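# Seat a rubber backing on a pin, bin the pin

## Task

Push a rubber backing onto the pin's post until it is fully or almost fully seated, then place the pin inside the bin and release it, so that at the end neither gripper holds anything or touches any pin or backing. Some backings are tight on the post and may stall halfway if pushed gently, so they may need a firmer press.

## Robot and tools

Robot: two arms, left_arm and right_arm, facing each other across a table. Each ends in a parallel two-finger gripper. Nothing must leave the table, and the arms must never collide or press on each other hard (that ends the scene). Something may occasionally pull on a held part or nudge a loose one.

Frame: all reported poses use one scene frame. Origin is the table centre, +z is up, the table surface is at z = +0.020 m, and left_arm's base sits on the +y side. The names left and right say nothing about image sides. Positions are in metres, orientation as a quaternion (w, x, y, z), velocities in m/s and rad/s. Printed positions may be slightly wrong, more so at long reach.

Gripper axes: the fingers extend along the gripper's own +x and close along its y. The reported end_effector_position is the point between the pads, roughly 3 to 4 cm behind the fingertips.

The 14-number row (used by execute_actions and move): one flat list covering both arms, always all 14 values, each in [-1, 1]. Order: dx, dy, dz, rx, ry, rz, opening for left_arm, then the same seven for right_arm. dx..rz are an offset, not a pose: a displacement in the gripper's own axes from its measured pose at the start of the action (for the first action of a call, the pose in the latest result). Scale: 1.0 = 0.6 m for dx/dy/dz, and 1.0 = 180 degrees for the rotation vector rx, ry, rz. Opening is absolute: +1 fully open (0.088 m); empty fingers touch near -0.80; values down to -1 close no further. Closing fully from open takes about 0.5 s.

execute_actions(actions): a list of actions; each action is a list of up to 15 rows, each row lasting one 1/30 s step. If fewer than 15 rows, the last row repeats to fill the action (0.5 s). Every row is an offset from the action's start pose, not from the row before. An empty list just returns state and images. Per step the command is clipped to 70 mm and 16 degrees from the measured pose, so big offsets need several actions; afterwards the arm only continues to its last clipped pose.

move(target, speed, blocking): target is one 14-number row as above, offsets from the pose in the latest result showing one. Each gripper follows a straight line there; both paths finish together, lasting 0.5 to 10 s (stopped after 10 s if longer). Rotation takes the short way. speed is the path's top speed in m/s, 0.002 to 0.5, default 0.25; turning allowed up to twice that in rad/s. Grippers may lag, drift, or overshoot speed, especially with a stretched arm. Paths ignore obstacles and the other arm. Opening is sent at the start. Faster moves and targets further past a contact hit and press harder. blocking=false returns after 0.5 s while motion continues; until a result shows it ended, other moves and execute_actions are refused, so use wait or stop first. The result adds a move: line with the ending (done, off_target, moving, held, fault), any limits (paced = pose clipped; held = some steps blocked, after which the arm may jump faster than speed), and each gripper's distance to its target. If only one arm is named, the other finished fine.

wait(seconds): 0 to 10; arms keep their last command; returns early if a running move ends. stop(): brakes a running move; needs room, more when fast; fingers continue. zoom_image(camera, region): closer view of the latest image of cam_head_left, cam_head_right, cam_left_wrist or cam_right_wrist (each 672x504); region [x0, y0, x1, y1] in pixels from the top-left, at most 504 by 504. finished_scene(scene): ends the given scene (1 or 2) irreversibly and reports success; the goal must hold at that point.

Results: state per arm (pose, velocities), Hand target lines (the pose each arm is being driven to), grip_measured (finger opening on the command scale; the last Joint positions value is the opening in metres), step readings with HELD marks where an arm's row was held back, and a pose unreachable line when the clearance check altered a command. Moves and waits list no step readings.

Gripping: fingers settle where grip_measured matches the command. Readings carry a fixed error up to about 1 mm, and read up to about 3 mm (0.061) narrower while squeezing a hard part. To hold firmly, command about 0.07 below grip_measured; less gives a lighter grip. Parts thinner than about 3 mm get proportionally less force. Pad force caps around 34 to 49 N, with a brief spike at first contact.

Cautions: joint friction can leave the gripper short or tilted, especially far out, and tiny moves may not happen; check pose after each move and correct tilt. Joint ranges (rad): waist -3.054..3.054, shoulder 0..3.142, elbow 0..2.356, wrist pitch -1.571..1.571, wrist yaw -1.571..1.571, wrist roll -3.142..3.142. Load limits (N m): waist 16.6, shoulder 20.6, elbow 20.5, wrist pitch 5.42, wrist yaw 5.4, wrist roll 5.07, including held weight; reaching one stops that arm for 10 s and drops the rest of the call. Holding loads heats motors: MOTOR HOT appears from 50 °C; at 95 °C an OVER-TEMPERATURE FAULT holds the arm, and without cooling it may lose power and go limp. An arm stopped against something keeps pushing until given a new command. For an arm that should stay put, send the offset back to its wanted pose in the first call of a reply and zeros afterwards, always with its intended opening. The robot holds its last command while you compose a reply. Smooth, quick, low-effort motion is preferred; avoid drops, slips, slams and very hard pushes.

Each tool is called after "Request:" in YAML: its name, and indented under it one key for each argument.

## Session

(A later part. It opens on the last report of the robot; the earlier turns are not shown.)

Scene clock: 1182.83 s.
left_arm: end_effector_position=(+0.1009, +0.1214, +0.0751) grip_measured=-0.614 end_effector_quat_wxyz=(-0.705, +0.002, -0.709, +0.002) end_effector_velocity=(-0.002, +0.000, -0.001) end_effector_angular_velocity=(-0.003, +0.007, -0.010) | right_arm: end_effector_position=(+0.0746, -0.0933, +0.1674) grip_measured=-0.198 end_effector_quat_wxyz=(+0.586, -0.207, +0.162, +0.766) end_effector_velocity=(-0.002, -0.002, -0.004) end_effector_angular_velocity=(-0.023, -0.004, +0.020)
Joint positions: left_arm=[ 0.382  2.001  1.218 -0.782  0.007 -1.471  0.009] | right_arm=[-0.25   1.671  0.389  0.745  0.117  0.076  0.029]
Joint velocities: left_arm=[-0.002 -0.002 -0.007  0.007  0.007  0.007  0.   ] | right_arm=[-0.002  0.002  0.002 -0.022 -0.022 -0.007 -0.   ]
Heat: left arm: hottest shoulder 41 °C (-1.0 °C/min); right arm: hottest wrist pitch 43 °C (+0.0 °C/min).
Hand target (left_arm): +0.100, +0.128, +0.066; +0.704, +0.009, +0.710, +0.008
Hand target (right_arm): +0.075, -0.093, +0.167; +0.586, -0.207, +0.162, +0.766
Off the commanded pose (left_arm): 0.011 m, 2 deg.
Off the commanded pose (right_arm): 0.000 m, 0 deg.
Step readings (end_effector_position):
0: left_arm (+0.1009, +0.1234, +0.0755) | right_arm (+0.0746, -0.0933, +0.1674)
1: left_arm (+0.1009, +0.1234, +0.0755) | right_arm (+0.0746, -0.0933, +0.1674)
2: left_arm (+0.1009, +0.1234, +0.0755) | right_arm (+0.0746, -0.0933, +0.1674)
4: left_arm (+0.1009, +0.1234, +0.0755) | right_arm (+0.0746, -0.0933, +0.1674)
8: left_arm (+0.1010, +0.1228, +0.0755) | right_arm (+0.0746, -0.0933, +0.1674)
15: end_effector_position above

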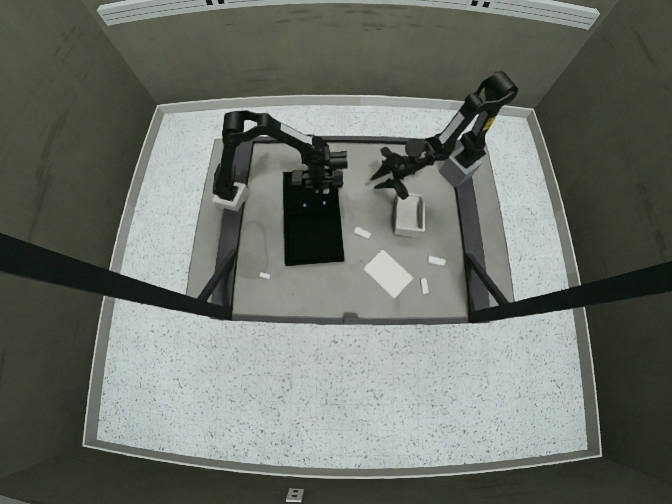

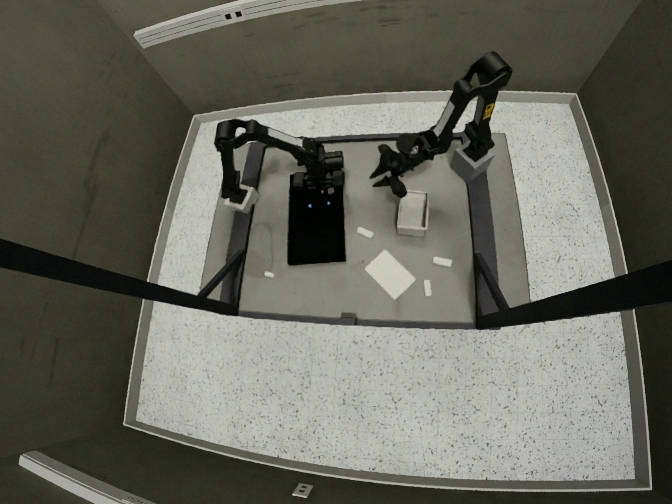

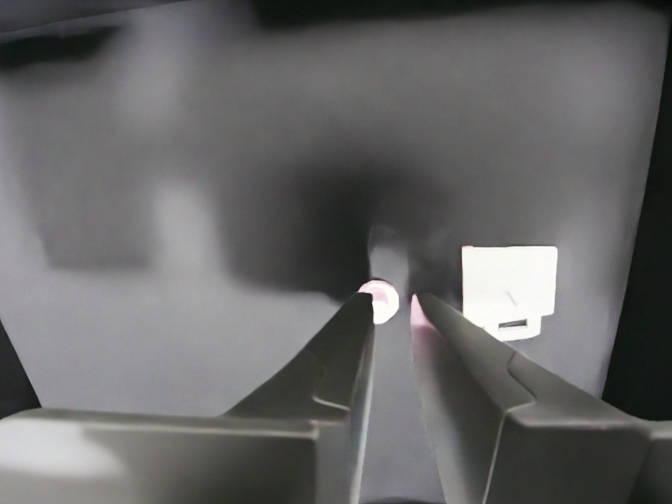

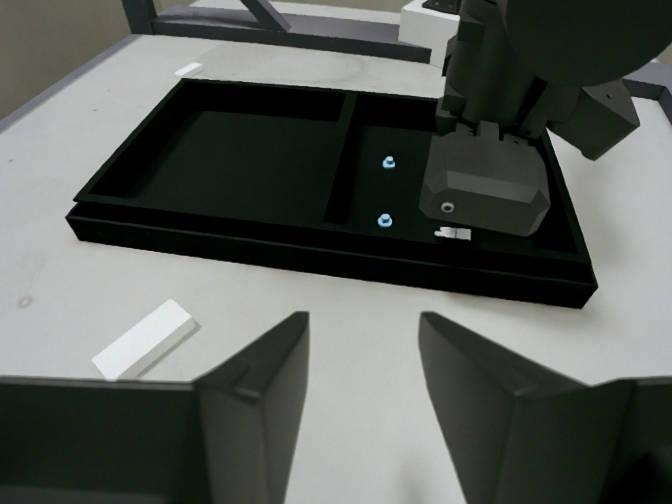

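Request:
execute_actions:
  actions:
    - [[0,0,0,0,0,0,-0.61,0,0,0,0,0,0,-0.2],[0,0,0,0,0,0,-0.61,0,0,0,0,0,0,-0.2],[0,0,0,0,0,0,-0.61,0,0,0,0,0,0,-0.2],[0,0,0,0,0,0,-0.61,0,0,0,0,0,0,-0.2],[0,0,0,0,0,0,-0.57,0,0,0,0,0,0,-0.2],[0,0,0,0,0,0,-0.53,0,0,0,0,0,0,-0.2],[0,0,0,0,0,0,-0.5,0,0,0,0,0,0,-0.2]]
    - [[0.004,0.003,-0.0002,0,0,0.0025,-0.5,0,0,0,0,0,0,-0.2],[0.008,0.006,-0.0004,0,0,0.005,-0.5,0,0,0,0,0,0,-0.2],[0.012,0.009,-0.0006,0,0,0.0076,-0.5,0,0,0,0,0,0,-0.2],[0.015,0.0112,-0.0008,0,0,0.0095,-0.5,0,0,0,0,0,0,-0.2]]

Scene clock: 1208.83 s.
left_arm: end_effector_position=(+0.1010, +0.1204, +0.0752) grip_measured=-0.503 end_effector_quat_wxyz=(-0.705, +0.004, -0.709, +0.004) end_effector_velocity=(-0.002, +0.005, +0.000) end_effector_angular_velocity=(+0.021, +0.010, +0.005) | right_arm: end_effector_position=(+0.0746, -0.0933, +0.1674) grip_measured=-0.198 end_effector_quat_wxyz=(+0.586, -0.207, +0.162, +0.766) end_effector_velocity=(-0.002, -0.000, +0.001) end_effector_angular_velocity=(+0.010, -0.012, +0.020)
Joint positions: left_arm=[ 0.382  2.     1.217 -0.778  0.007 -1.471  0.014] | right_arm=[-0.25   1.671  0.389  0.745  0.117  0.076  0.029]
Joint velocities: left_arm=[-0.002 -0.002 -0.002 -0.022  0.007 -0.007  0.   ] | right_arm=[ 0.002 -0.002 -0.002  0.007 -0.007 -0.022  0.   ]
Heat: left arm: hottest shoulder 39 °C (-4.1 °C/min); right arm: hottest wrist pitch 43 °C (+0.0 °C/min).
Hand target (left_arm): +0.100, +0.128, +0.066; +0.705, +0.008, +0.709, +0.007
Hand target (right_arm): +0.075, -0.093, +0.167; +0.586, -0.207, +0.162, +0.766
Off the commanded pose (left_arm): 0.012 m, 2 deg.
Off the commanded pose (right_arm): 0.000 m, 0 deg.
Step readings (end_effector_position; steps 1 to 15: 1st action; 16 to 30: 2nd action):
0: left_arm (+0.1009, +0.1214, +0.0750) | right_arm (+0.0746, -0.0933, +0.1674)
1: left_arm (+0.1009, +0.1214, +0.0750) | right_arm (+0.0746, -0.0933, +0.1674)
2: left_arm (+0.1009, +0.1214, +0.0750) | right_arm (+0.0746, -0.0933, +0.1674)
4: left_arm (+0.1009, +0.1214, +0.0750) | right_arm (+0.0746, -0.0933, +0.1674)
8: left_arm (+0.1009, +0.1212, +0.0750) | right_arm (+0.0746, -0.0933, +0.1674)
15: left_arm (+0.1009, +0.1211, +0.0752) | right_arm (+0.0746, -0.0933, +0.1674)
16: left_arm (+0.1009, +0.1211, +0.0752) | right_arm (+0.0746, -0.0933, +0.1674)
17: left_arm (+0.1009, +0.1211, +0.0752) | right_arm (+0.0746, -0.0933, +0.1674)
19: left_arm (+0.1010, +0.1210, +0.0752) | right_arm (+0.0746, -0.0933, +0.1674)
23: left_arm (+0.1010, +0.1205, +0.0752) | right_arm (+0.0746, -0.0933, +0.1674)
30: end_effector_position above

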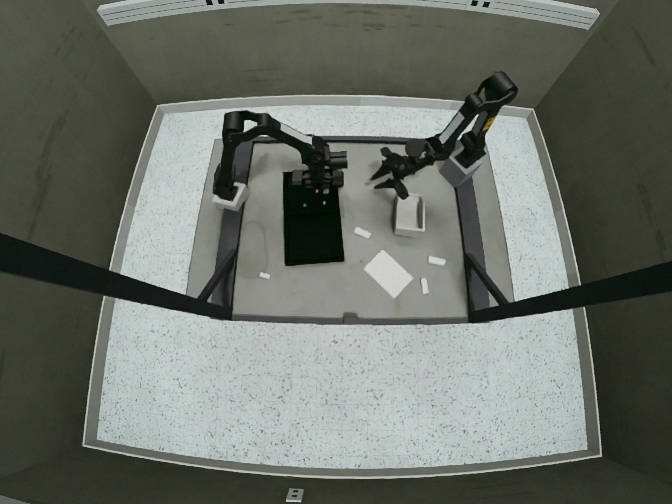

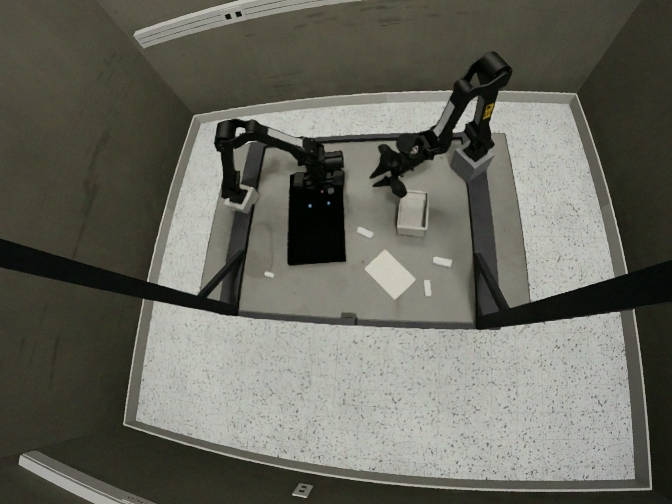

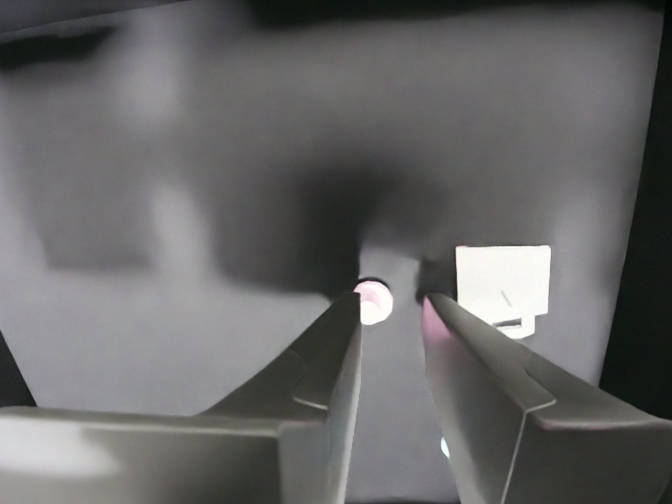

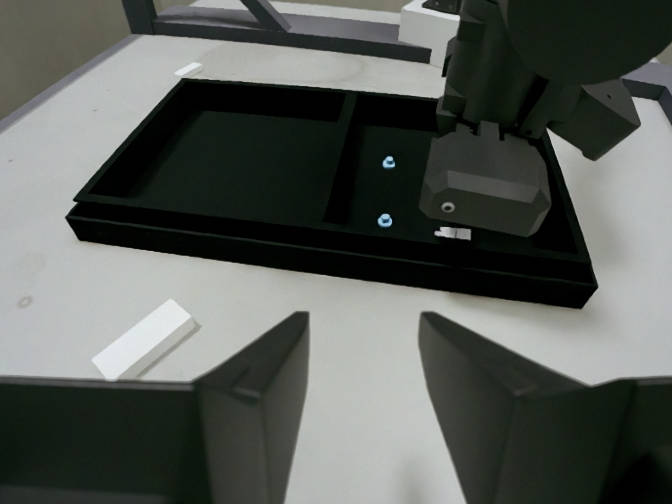

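Request:
zoom_image:
  camera: "cam_left_wrist"
  region: [320, 260, 440, 340]

Region (320, 260, 440, 340) of cam_left_wrist's 672x504 image, scaled by 4.200, with more detail than that image has.

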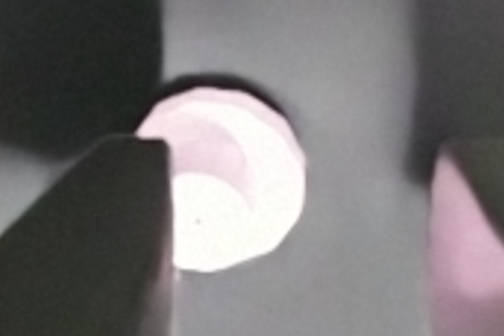

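Request:
execute_actions:
  actions:
    - [[0,0,0,0,0,0,-0.5,0,0,0,0,0,0,-0.2],[-0.005,-0.0035,0.0003,0,0,-0.003,-0.5,0,0,0,0,0,0,-0.2],[-0.0095,-0.007,0.0006,0,0,-0.006,-0.5,0,0,0,0,0,0,-0.2],[-0.0125,-0.009,0.0008,0,0,-0.008,-0.5,0,0,0,0,0,0,-0.2],[-0.015,-0.009,0.0008,0,0,-0.008,-0.5,0,0,0,0,0,0,-0.2],[-0.0175,-0.007,0.0006,0,0,-0.006,-0.5,0,0,0,0,0,0,-0.2],[-0.0195,-0.0045,0.0004,0,0,-0.0035,-0.5,0,0,0,0,0,0,-0.2],[-0.021,-0.0017,0.0002,0,0,-0.001,-0.5,0,0,0,0,0,0,-0.2]]

Scene clock: 1284.33 s.
left_arm: end_effector_position=(+0.1006, +0.1241, +0.0808) grip_measured=-0.503 end_effector_quat_wxyz=(-0.704, -0.003, -0.710, -0.002) end_effector_velocity=(+0.002, +0.002, +0.008) end_effector_angular_velocity=(+0.010, -0.021, +0.005) | right_arm: end_effector_position=(+0.0746, -0.0933, +0.1674) grip_measured=-0.198 end_effector_quat_wxyz=(+0.586, -0.207, +0.162, +0.766) end_effector_velocity=(+0.002, -0.001, -0.001) end_effector_angular_velocity=(-0.004, -0.012, -0.005)
Joint positions: left_arm=[ 0.382  1.99   1.228 -0.817  0.007 -1.471  0.014] | right_arm=[-0.25   1.671  0.389  0.745  0.117  0.076  0.029]
Joint velocities: left_arm=[-0.002 -0.017  0.012 -0.037 -0.022 -0.007 -0.   ] | right_arm=[-0.002 -0.002 -0.002 -0.007  0.007 -0.007 -0.   ]
Heat: left arm: hottest shoulder 37 °C (-1.0 °C/min); right arm: hottest wrist pitch 44 °C (+1.0 °C/min).
Hand target (left_arm): +0.101, +0.119, +0.088; +0.705, -0.005, +0.709, -0.005
Hand target (right_arm): +0.075, -0.093, +0.167; +0.586, -0.207, +0.162, +0.766
Off the commanded pose (left_arm): 0.008 m, 1 deg.
Off the commanded pose (right_arm): 0.000 m, 0 deg.
Step readings (end_effector_position):
0: left_arm (+0.1010, +0.1204, +0.0752) | right_arm (+0.0746, -0.0933, +0.1674)
1: left_arm (+0.1010, +0.1204, +0.0752) | right_arm (+0.0746, -0.0933, +0.1674)
2: left_arm (+0.1010, +0.1204, +0.0752) | right_arm (+0.0746, -0.0933, +0.1674)
4: left_arm (+0.1011, +0.1198, +0.0761) | right_arm (+0.0746, -0.0933, +0.1674)
8: left_arm (+0.1008, +0.1221, +0.0777) | right_arm (+0.0746, -0.0933, +0.1674)
15: end_effector_position above

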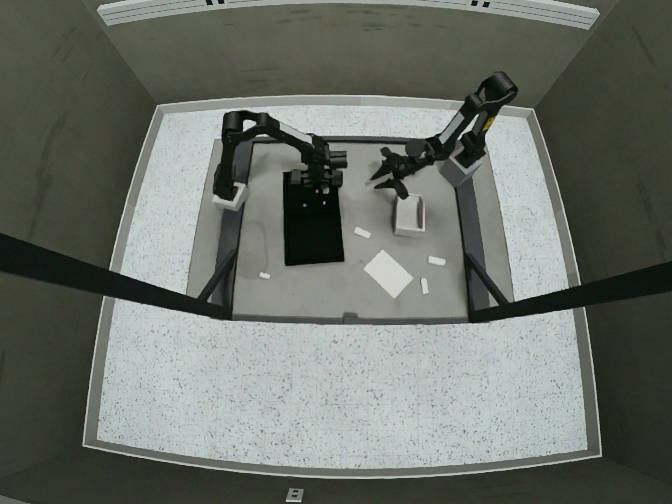

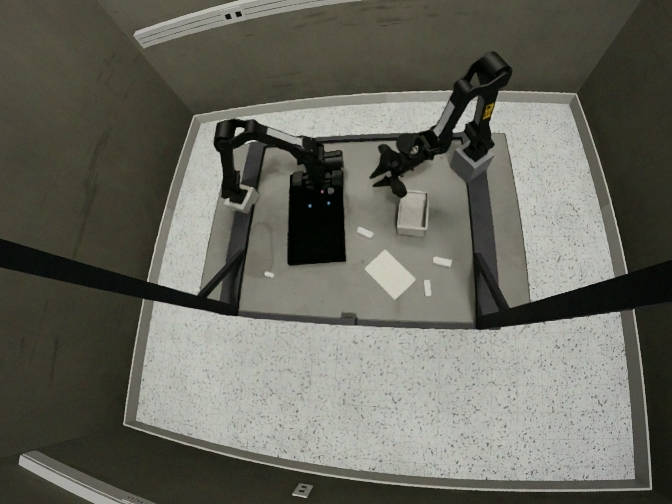

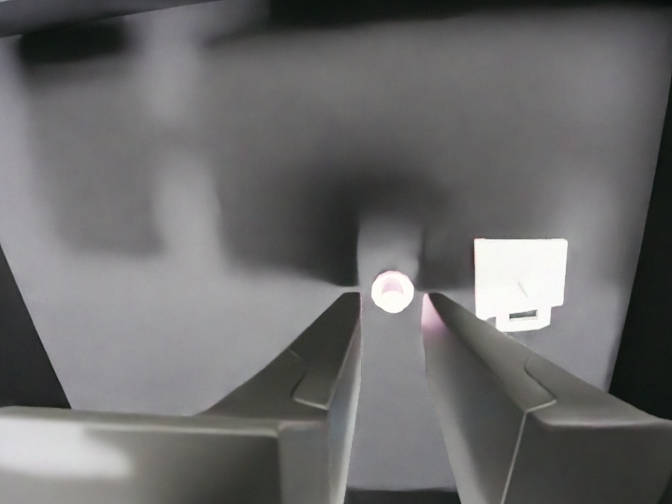

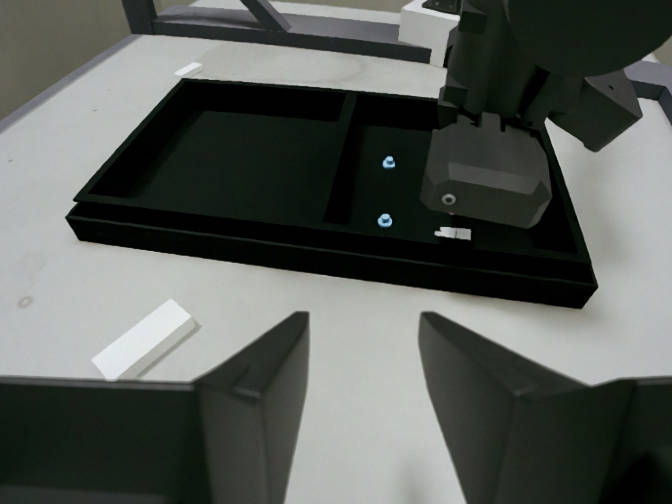

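Request:
execute_actions:
  actions:
    - [[0.006,0.0045,-0.0003,0,0,0.004,-0.5,0,0,0,0,0,0,-0.2],[0.011,0.008,-0.0003,0,0,0.007,-0.5,0,0,0,0,0,0,-0.2],[0.015,0.008,-0.0003,0,0,0.007,-0.5,0,0,0,0,0,0,-0.2],[0.019,0.0075,-0.0003,0,0,0.006,-0.5,0,0,0,0,0,0,-0.2],[0.0225,0.007,-0.0003,0,0,0.0055,-0.5,0,0,0,0,0,0,-0.2],[0.0255,0.0065,-0.0003,0,0,0.005,-0.5,0,0,0,0,0,0,-0.2]]
    - [[0,0,0,0,0,0,-0.56,0,0,0,0,0,0,-0.2],[0,0,0,0,0,0,-0.6,0,0,0,0,0,0,-0.2],[0,0,0,0,0,0,-0.64,0,0,0,0,0,0,-0.2],[0,0,0,0,0,0,-0.67,0,0,0,0,0,0,-0.2],[0,0,0,0,0,0,-0.69,0,0,0,0,0,0,-0.2],[0,0,0,0,0,0,-0.7,0,0,0,0,0,0,-0.2],[0,0,0,0,0,0,-0.71,0,0,0,0,0,0,-0.2],[0,0,0,0,0,0,-0.72,0,0,0,0,0,0,-0.2],[0,0,0,0,0,0,-0.735,0,0,0,0,0,0,-0.2]]

Scene clock: 1305.83 s.
left_arm: end_effector_position=(+0.1006, +0.1244, +0.0709) grip_measured=-0.722 end_effector_quat_wxyz=(-0.704, -0.003, -0.710, -0.002) end_effector_velocity=(+0.002, +0.004, -0.001) end_effector_angular_velocity=(+0.014, -0.021, +0.019) | right_arm: end_effector_position=(+0.0746, -0.0933, +0.1674) grip_measured=-0.198 end_effector_quat_wxyz=(+0.586, -0.207, +0.162, +0.766) end_effector_velocity=(+0.000, -0.001, -0.001) end_effector_angular_velocity=(-0.007, -0.006, +0.008)
Joint positions: left_arm=[ 0.382  2.008  1.209 -0.779  0.007 -1.471  0.004] | right_arm=[-0.25   1.671  0.389  0.745  0.117  0.076  0.029]
Joint velocities: left_arm=[-0.002 -0.002 -0.007 -0.007 -0.022 -0.022 -0.002] | right_arm=[-0.002 -0.002 -0.002 -0.007 -0.007 -0.007  0.   ]
Heat: left arm: hottest shoulder 40 °C (+2.0 °C/min); right arm: hottest wrist pitch 44 °C (+1.0 °C/min).
Hand target (left_arm): +0.101, +0.124, +0.071; +0.704, +0.002, +0.710, +0.002
Hand target (right_arm): +0.075, -0.093, +0.167; +0.586, -0.207, +0.162, +0.766
Off the commanded pose (left_arm): 0.000 m, 0 deg.
Off the commanded pose (right_arm): 0.000 m, 0 deg.
Step readings (end_effector_position; steps 1 to 15: 1st action; 16 to 30: 2nd action):
0: left_arm (+0.1006, +0.1245, +0.0810) | right_arm (+0.0746, -0.0933, +0.1674)
1: left_arm (+0.1006, +0.1245, +0.0810) | right_arm (+0.0746, -0.0933, +0.1674)
2: left_arm (+0.1006, +0.1245, +0.0810) | right_arm (+0.0746, -0.0933, +0.1674)
4: left_arm (+0.1007, +0.1238, +0.0804) | right_arm (+0.0746, -0.0933, +0.1674)
8: left_arm (+0.1007, +0.1230, +0.0752) | right_arm (+0.0746, -0.0933, +0.1674)
15: left_arm (+0.1006, +0.1242, +0.0709) | right_arm (+0.0746, -0.0933, +0.1674)
16: left_arm (+0.1006, +0.1242, +0.0709) | right_arm (+0.0746, -0.0933, +0.1674)
17: left_arm (+0.1006, +0.1242, +0.0709) | right_arm (+0.0746, -0.0933, +0.1674)
19: left_arm (+0.1006, +0.1242, +0.0709) | right_arm (+0.0746, -0.0933, +0.1674)
23: left_arm (+0.1006, +0.1241, +0.0709) | right_arm (+0.0746, -0.0933, +0.1674)
30: end_effector_position above

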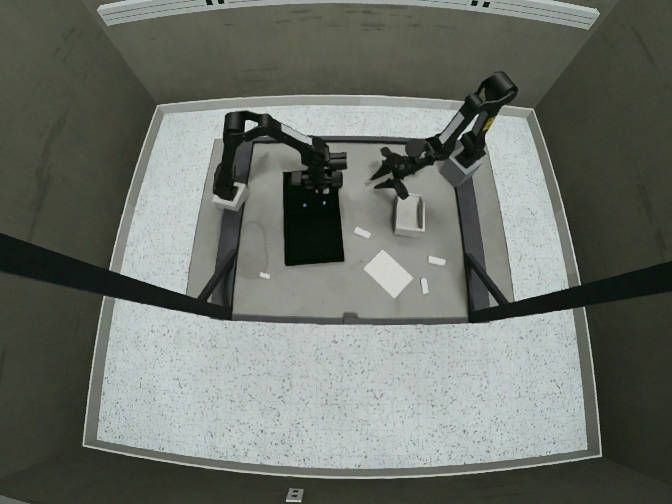

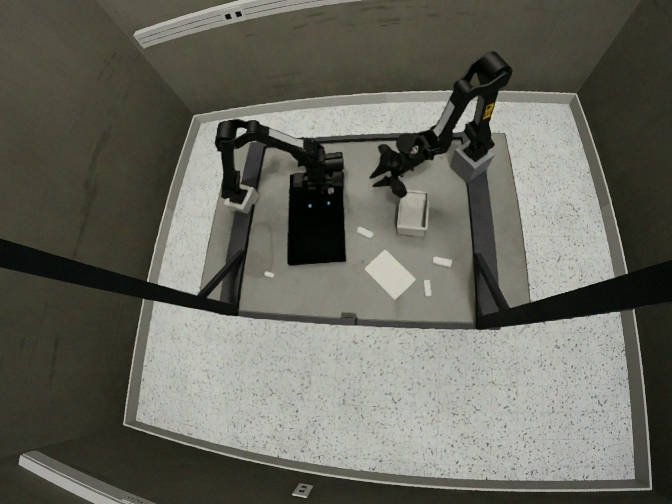

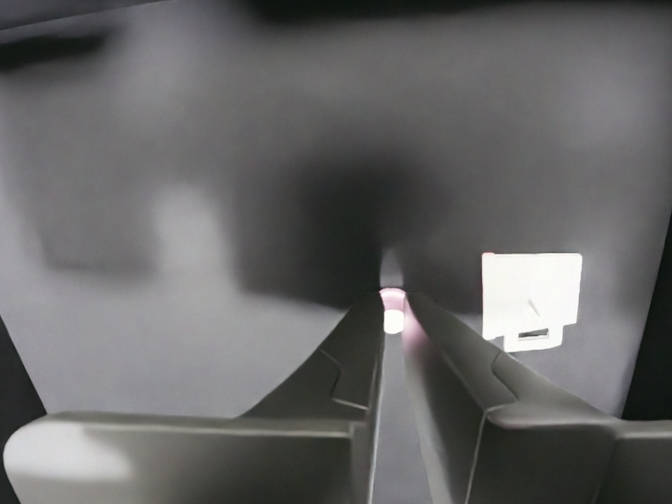

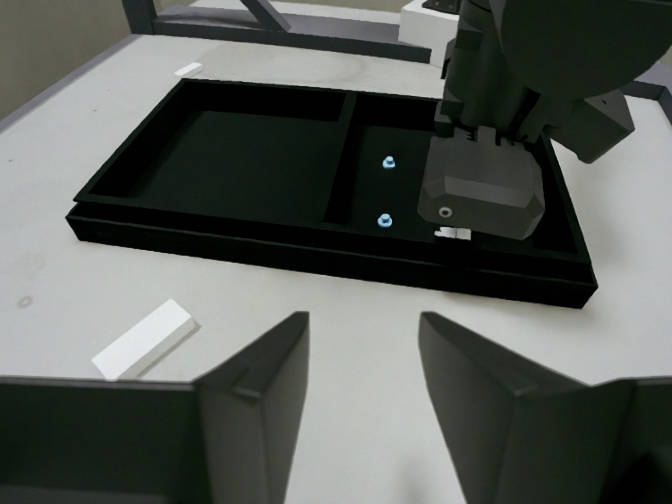

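Request:
move:
  target: [0,0,0,-0.4985,0,0,-0.6,0,0,0,0,0,0,-0.2]
  speed: 0.5

Request:
execute_actions:
  actions:
    - [[0,0,0,0,0,0,-0.64,0,0,0,0,0,0,-0.2],[0,0,0,0,0,0,-0.67,0,0,0,0,0,0,-0.2],[0,0,0,0,0,0,-0.69,0,0,0,0,0,0,-0.2],[0,0,0,0,0,0,-0.7,0,0,0,0,0,0,-0.2],[0,0,0,0,0,0,-0.71,0,0,0,0,0,0,-0.2],[0,0,0,0,0,0,-0.72,0,0,0,0,0,0,-0.2],[0,0,0,0,0,0,-0.74,0,0,0,0,0,0,-0.2],[0,0,0,0,0,0,-0.76,0,0,0,0,0,0,-0.2],[0,0,0,0,0,0,-0.78,0,0,0,0,0,0,-0.2],[0,0,0,0,0,0,-0.8,0,0,0,0,0,0,-0.2]]

Scene clock: 1323.50 s.
left_arm: end_effector_position=(+0.0988, +0.1236, +0.0709) grip_measured=-0.603 end_effector_quat_wxyz=(-0.500, +0.492, -0.506, -0.501) end_effector_velocity=(-0.000, +0.005, +0.000) end_effector_angular_velocity=(+0.023, -0.005, +0.005) | right_arm: end_effector_position=(+0.0746, -0.0933, +0.1674) grip_measured=-0.198 end_effector_quat_wxyz=(+0.586, -0.207, +0.162, +0.766) end_effector_velocity=(+0.000, -0.001, +0.000) end_effector_angular_velocity=(-0.002, -0.004, +0.008)
Joint positions: left_arm=[ 0.38   2.008  1.209 -0.776  0.015 -3.032  0.009] | right_arm=[-0.25   1.671  0.389  0.745  0.117  0.076  0.029]
Joint velocities: left_arm=[-0.002 -0.002 -0.002 -0.022 -0.007 -0.007  0.   ] | right_arm=[-0.002 -0.007 -0.002 -0.007 -0.007 -0.007  0.   ]
Heat: left arm: hottest shoulder 40 °C (+3.0 °C/min); right arm: hottest wrist pitch 44 °C (+1.0 °C/min).
Hand target (left_arm): +0.101, +0.124, +0.071; +0.501, -0.495, +0.502, +0.502
Hand target (right_arm): +0.075, -0.093, +0.167; +0.586, -0.207, +0.162, +0.766
Off the commanded pose (left_arm): 0.002 m, 1 deg.
Off the commanded pose (right_arm): 0.000 m, 0 deg.
move: done

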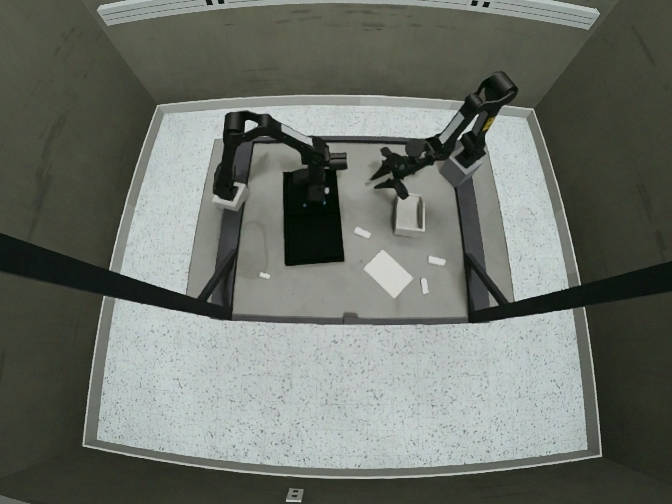

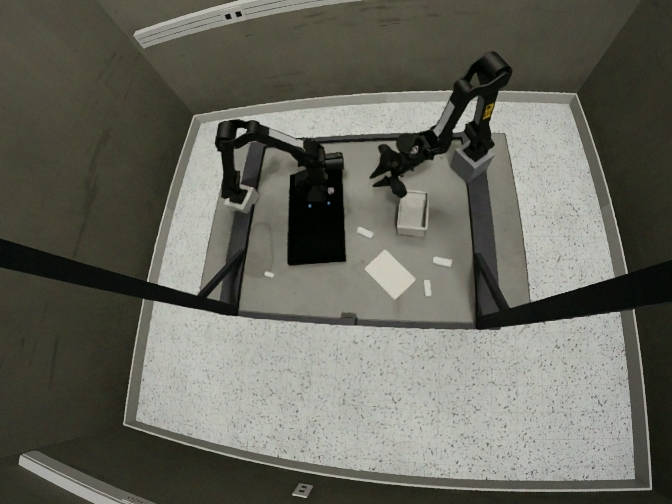

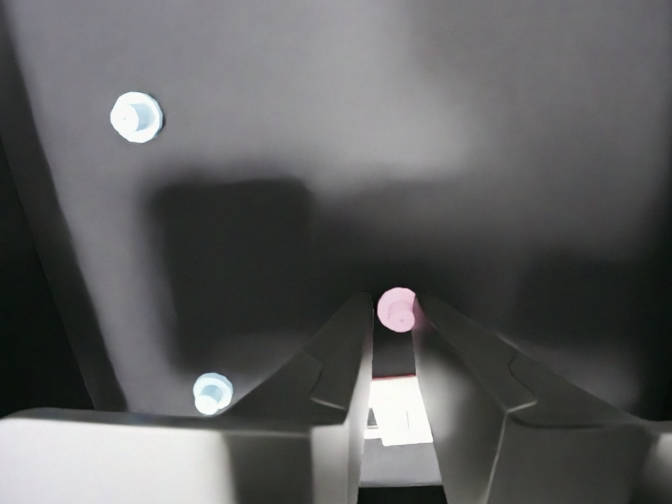

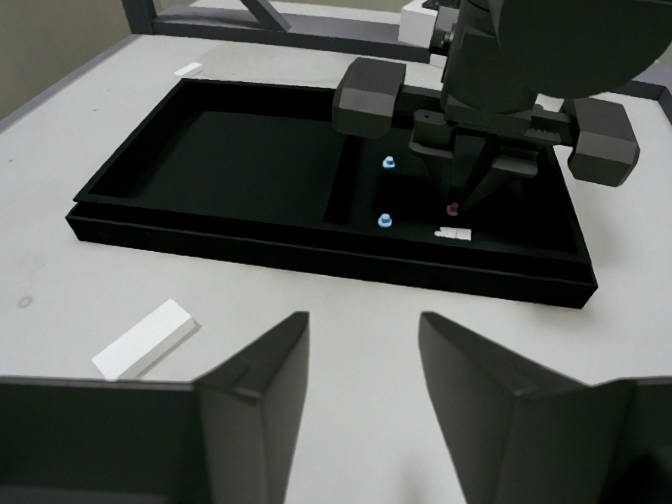

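Scene clock: 1324.00 s.
left_arm: end_effector_position=(+0.1001, +0.1237, +0.0709) grip_measured=-0.763 end_effector_quat_wxyz=(-0.501, +0.494, -0.504, -0.501) end_effector_velocity=(-0.002, -0.001, +0.000) end_effector_angular_velocity=(-0.008, +0.007, +0.005) | right_arm: end_effector_position=(+0.0746, -0.0933, +0.1674) grip_measured=-0.198 end_effector_quat_wxyz=(+0.586, -0.207, +0.162, +0.766) end_effector_velocity=(+0.003, -0.002, -0.004) end_effector_angular_velocity=(-0.017, -0.018, -0.005)
Joint positions: left_arm=[ 0.382  2.008  1.209 -0.776  0.01  -3.032  0.002] | right_arm=[-0.25   1.671  0.389  0.745  0.117  0.076  0.029]
Joint velocities: left_arm=[-0.002 -0.002 -0.002  0.007  0.007 -0.007 -0.   ] | right_arm=[-0.002 -0.002 -0.002 -0.022  0.007 -0.007 -0.   ]
Heat: left arm: hottest shoulder 40 °C (+3.0 °C/min); right arm: hottest wrist pitch 44 °C (+1.0 °C/min).
Hand target (left_arm): +0.099, +0.124, +0.071; +0.500, -0.492, +0.506, +0.502
Hand target (right_arm): +0.075, -0.093, +0.167; +0.586, -0.207, +0.162, +0.766
Off the commanded pose (left_arm): 0.001 m, 0 deg.
Off the commanded pose (right_arm): 0.000 m, 0 deg.
Step readings (end_effector_position):
0: left_arm (+0.0988, +0.1236, +0.0709) | right_arm (+0.0746, -0.0933, +0.1674)
1: left_arm (+0.0988, +0.1236, +0.0709) | right_arm (+0.0746, -0.0933, +0.1674)
2: left_arm (+0.0989, +0.1236, +0.0709) | right_arm (+0.0746, -0.0933, +0.1674)
4: left_arm (+0.0995, +0.1236, +0.0709) | right_arm (+0.0746, -0.0933, +0.1674)
8: left_arm (+0.1002, +0.1236, +0.0709) | right_arm (+0.0746, -0.0933, +0.1674)
15: end_effector_position above

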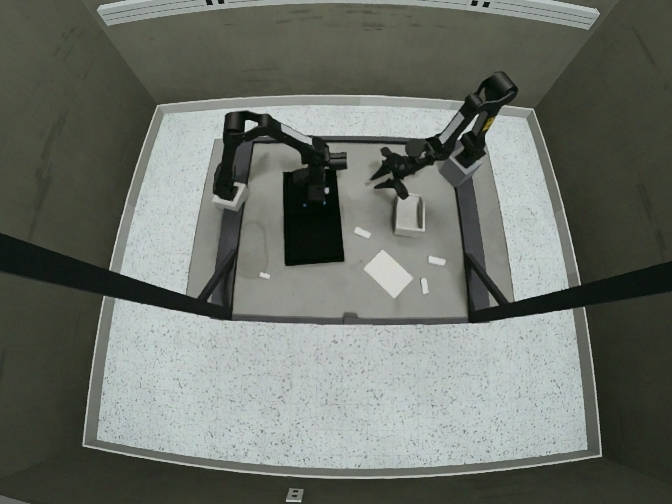

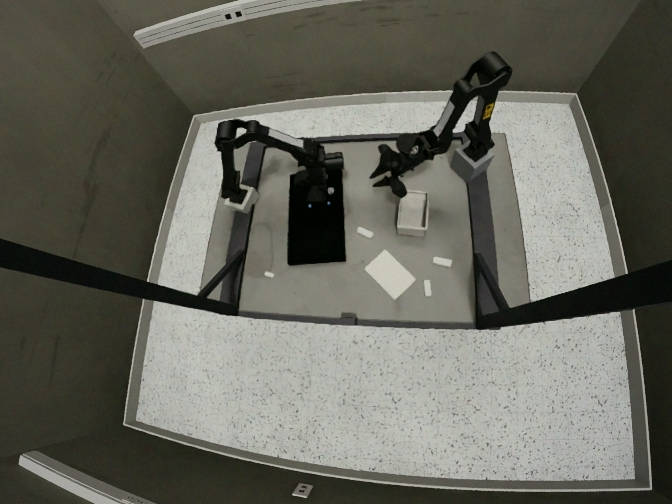

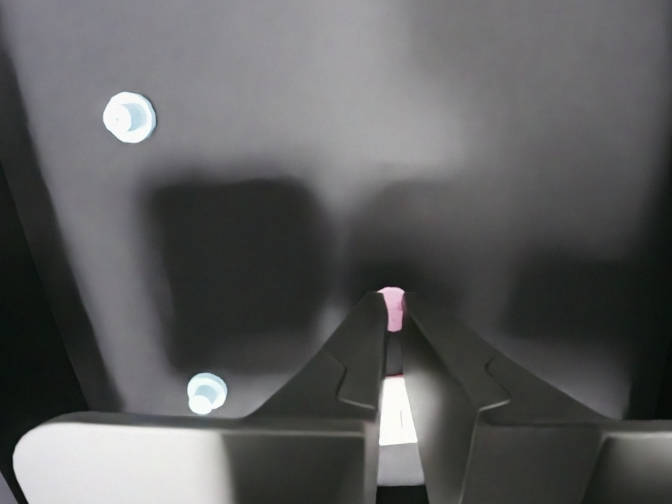

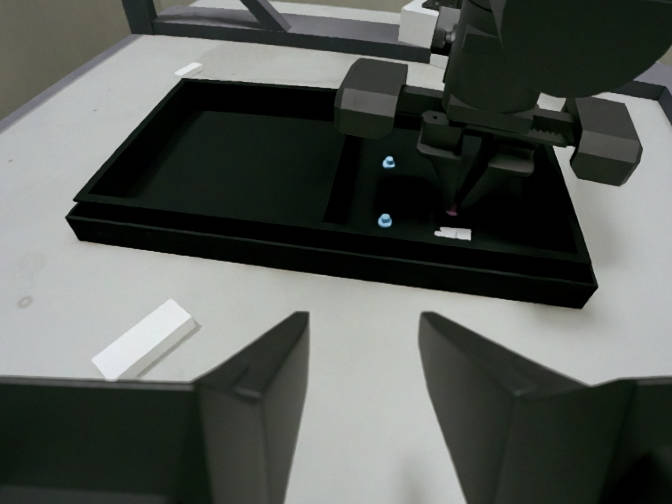

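Request:
zoom_image:
  camera: "cam_left_wrist"
  region: [352, 275, 432, 345]

Region (352, 275, 432, 345) of cam_left_wrist's 672x504 image, scaled by 6.300, with more detail than that image has; it fills the top 441 rows of this view, and the rest is white.

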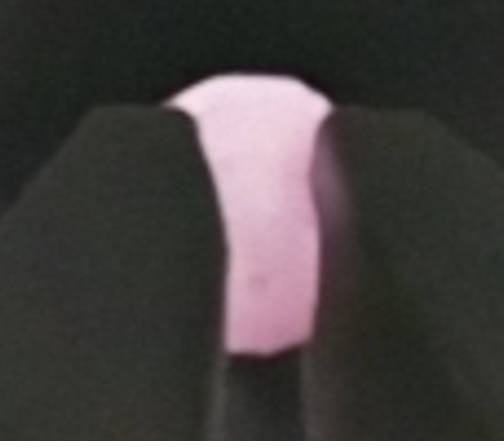

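Request:
execute_actions:
  actions:
    - [[-0.006,0,-0.0045,0,0.004,0,-0.8,0,0,0,0,0,0,-0.2],[-0.012,0,-0.008,0,0.007,0,-0.8,0,0,0,0,0,0,-0.2],[-0.02,0,-0.008,0,0.007,0,-0.8,0,0,0,0,0,0,-0.2],[-0.028,0,-0.0075,0,0.0065,0,-0.8,0,0,0,0,0,0,-0.2],[-0.036,0,-0.007,0,0.006,0,-0.8,0,0,0,0,0,0,-0.2],[-0.0445,0,-0.007,0,0.006,0,-0.8,0,0,0,0,0,0,-0.2]]
    - [[0,-0.0013,-0.008,0,0,0,-0.8,0,0,0,0,0,0,-0.2],[0,-0.0026,-0.017,0,0,0,-0.8,0,0,0,0,0,0,-0.2],[0,-0.004,-0.026,0,0,0,-0.8,0,0,0,0,0,0,-0.2],[0,-0.0054,-0.035,0,0,0,-0.8,0,0,0,0,0,0,-0.2],[0,-0.0068,-0.044,0,0,0,-0.8,0,0,0,0,0,0,-0.2],[0,-0.008,-0.052,0,0,0,-0.8,0,0,0,0,0,0,-0.2],[0,-0.009,-0.0585,0,0,0,-0.8,0,0,0,0,0,0,-0.2]]

Scene clock: 1390.27 s.
left_arm: end_effector_position=(+0.1040, +0.0908, +0.0928) grip_measured=-0.763 end_effector_quat_wxyz=(-0.500, +0.496, -0.505, -0.499) end_effector_velocity=(-0.002, -0.003, -0.000) end_effector_angular_velocity=(+0.021, +0.009, +0.005) | right_arm: end_effector_position=(+0.0746, -0.0933, +0.1674) grip_measured=-0.198 end_effector_quat_wxyz=(+0.586, -0.207, +0.162, +0.766) end_effector_velocity=(-0.001, -0.002, -0.001) end_effector_angular_velocity=(-0.007, -0.006, +0.012)
Joint positions: left_arm=[ 0.383  2.076  1.413 -0.907  0.01  -3.032  0.002] | right_arm=[-0.25   1.671  0.389  0.745  0.117  0.076  0.029]
Joint velocities: left_arm=[-0.002  0.027  0.042 -0.037  0.007 -0.007 -0.   ] | right_arm=[ 0.002 -0.002 -0.002 -0.007 -0.007 -0.007 -0.   ]
Heat: left arm: hottest shoulder 40 °C (+0.0 °C/min); right arm: hottest wrist pitch 44 °C (+0.0 °C/min).
Hand target (left_arm): +0.106, +0.088, +0.092; +0.500, -0.495, +0.505, +0.500
Hand target (right_arm): +0.075, -0.093, +0.167; +0.586, -0.207, +0.162, +0.766
Off the commanded pose (left_arm): 0.004 m, 0 deg.
Off the commanded pose (right_arm): 0.000 m, 0 deg.
Step readings (end_effector_position; steps 1 to 15: 1st action; 16 to 30: 2nd action):
0: left_arm (+0.1001, +0.1237, +0.0709) | right_arm (+0.0746, -0.0933, +0.1674)
1: left_arm (+0.1001, +0.1237, +0.0710) | right_arm (+0.0746, -0.0933, +0.1674)
2: left_arm (+0.1002, +0.1234, +0.0715) | right_arm (+0.0746, -0.0933, +0.1674)
4: left_arm (+0.1001, +0.1243, +0.0730) | right_arm (+0.0746, -0.0933, +0.1674)
8: left_arm (+0.0999, +0.1265, +0.0826) | right_arm (+0.0746, -0.0933, +0.1674)
15: left_arm (+0.1003, +0.1226, +0.0922) | right_arm (+0.0746, -0.0933, +0.1674)
16: left_arm (+0.1002, +0.1230, +0.0922) | right_arm (+0.0746, -0.0933, +0.1674)
17: left_arm (+0.1002, +0.1228, +0.0924) | right_arm (+0.0746, -0.0933, +0.1674)
19: left_arm (+0.1008, +0.1172, +0.0931) | right_arm (+0.0746, -0.0933, +0.1674)
23: left_arm (+0.1028, +0.0984, +0.0936) | right_arm (+0.0746, -0.0933, +0.1674)
30: end_effector_position above

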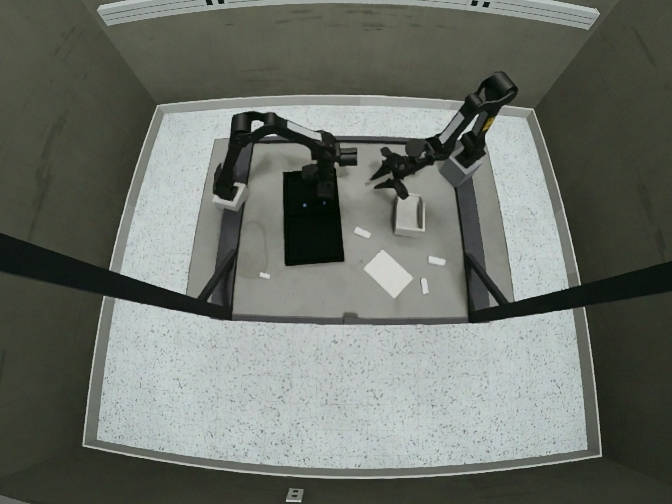

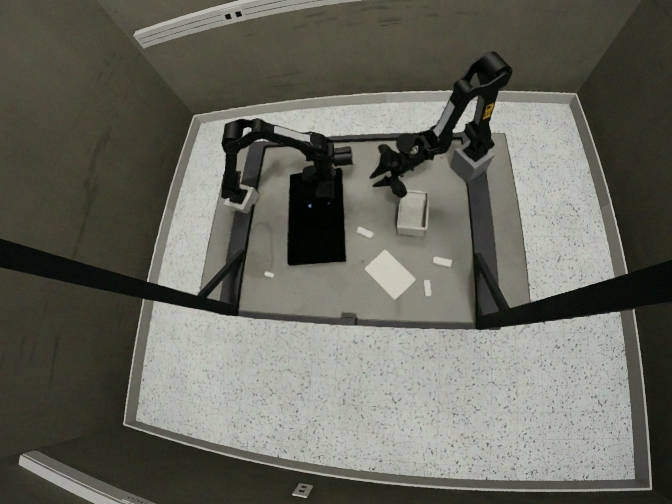

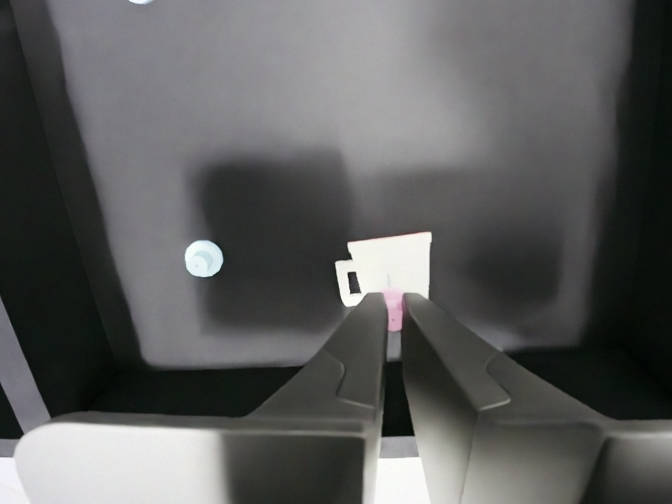

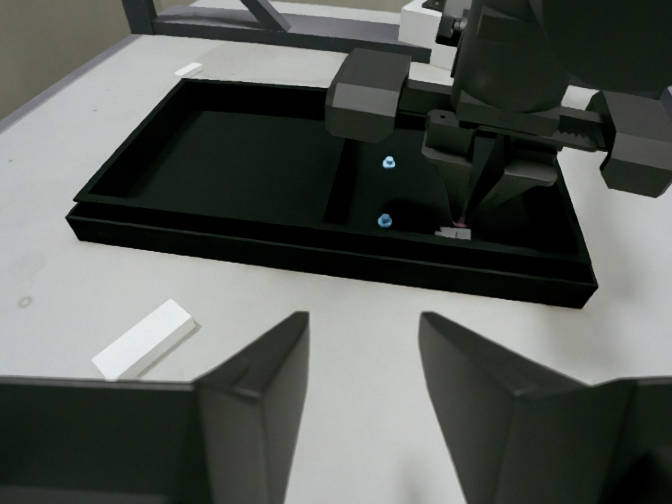

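Request:
zoom_image:
  camera: "cam_left_wrist"
  region: [330, 225, 450, 340]

Region (330, 225, 450, 340) of cam_left_wrist's 672x504 image, scaled by 4.200, with more detail than that image has; it fills the top 483 rows of this view, and the rest is white.

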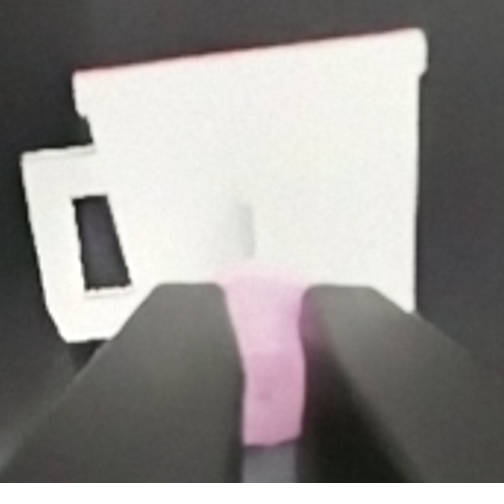

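Request:
move:
  target: [0,0,0,0.498,0,0,-0.8,0,0,0,0,0,0,-0.2]
  speed: 0.5

Request:
zoom_image:
  camera: "cam_left_wrist"
  region: [330, 225, 450, 340]

Scene clock: 1467.83 s.
left_arm: end_effector_position=(+0.1041, +0.0901, +0.0929) grip_measured=-0.763 end_effector_quat_wxyz=(-0.704, +0.001, -0.711, -0.000) end_effector_velocity=(-0.000, +0.001, +0.001) end_effector_angular_velocity=(+0.002, +0.008, +0.010) | right_arm: end_effector_position=(+0.0746, -0.0933, +0.1674) grip_measured=-0.198 end_effector_quat_wxyz=(+0.586, -0.207, +0.162, +0.766) end_effector_velocity=(-0.001, -0.002, -0.001) end_effector_angular_velocity=(-0.007, -0.006, +0.012)
Joint positions: left_arm=[ 0.383  2.079  1.417 -0.908  0.01  -1.472  0.002] | right_arm=[-0.25   1.671  0.389  0.745  0.117  0.076  0.029]
Joint velocities: left_arm=[ 0.002 -0.002  0.002 -0.007  0.007 -0.007 -0.   ] | right_arm=[ 0.002 -0.002 -0.002 -0.007 -0.007 -0.007  0.   ]
Heat: left arm: hottest shoulder 40 °C (+0.0 °C/min); right arm: hottest wrist pitch 44 °C (+0.0 °C/min).
Hand target (left_arm): +0.104, +0.091, +0.093; +0.704, +0.001, +0.710, -0.002
Hand target (right_arm): +0.075, -0.093, +0.167; +0.586, -0.207, +0.162, +0.766
Off the commanded pose (left_arm): 0.001 m, 0 deg.
Off the commanded pose (right_arm): 0.000 m, 0 deg.
move: done

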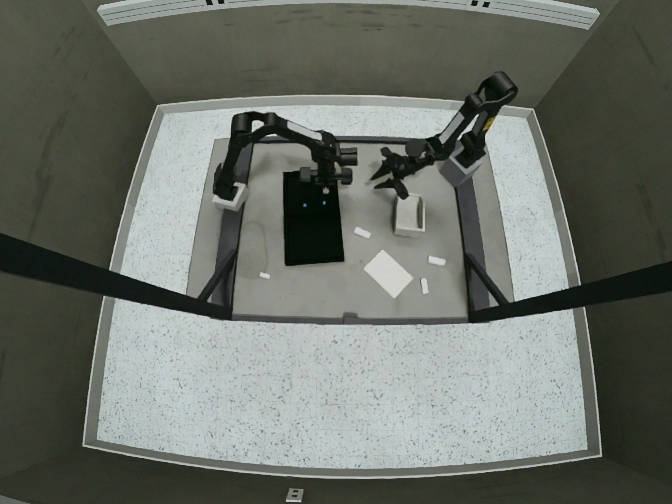

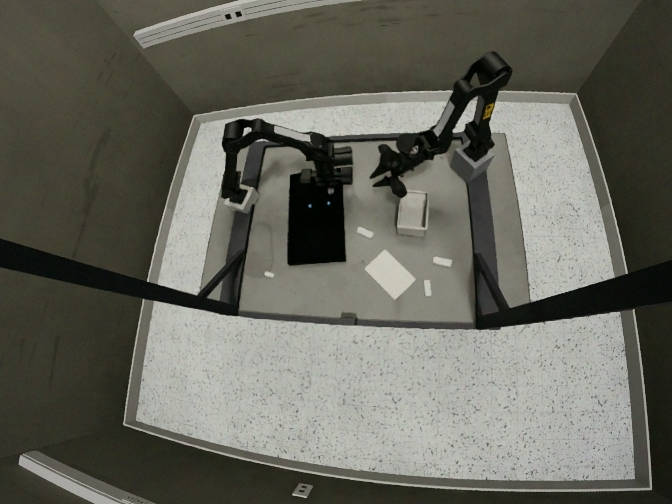

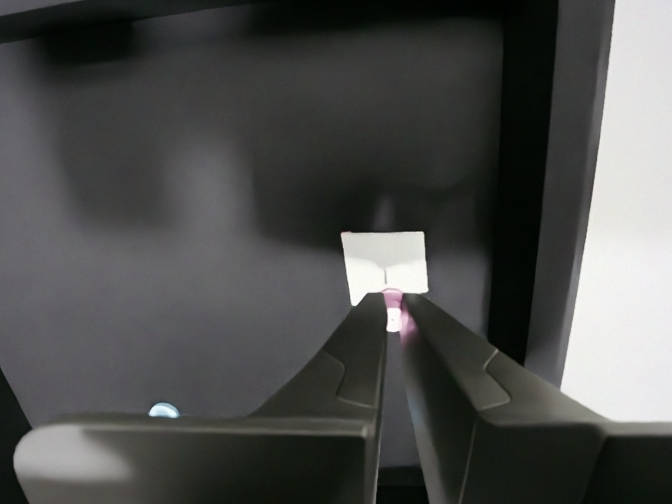

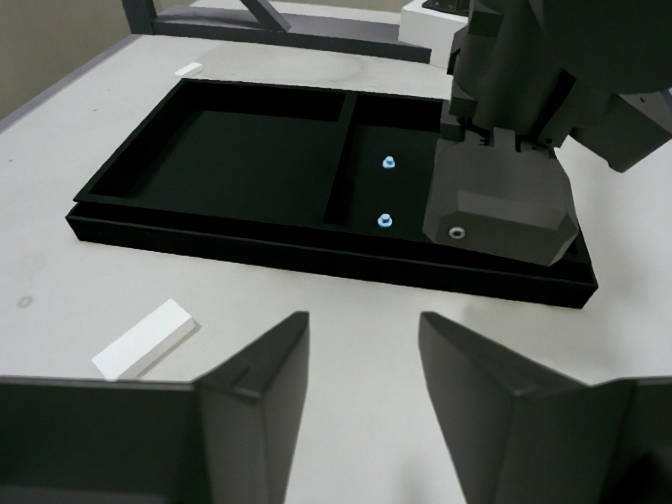

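Region (330, 225, 450, 340) of cam_left_wrist's 672x504 image, scaled by 4.200, with more detail than that image has; it fills the top 483 rows of this view, and the rest is white.

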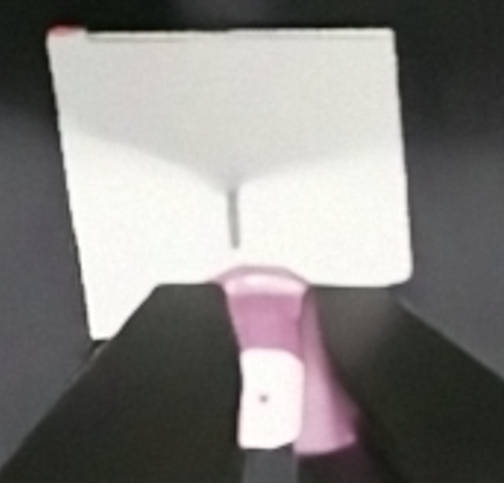

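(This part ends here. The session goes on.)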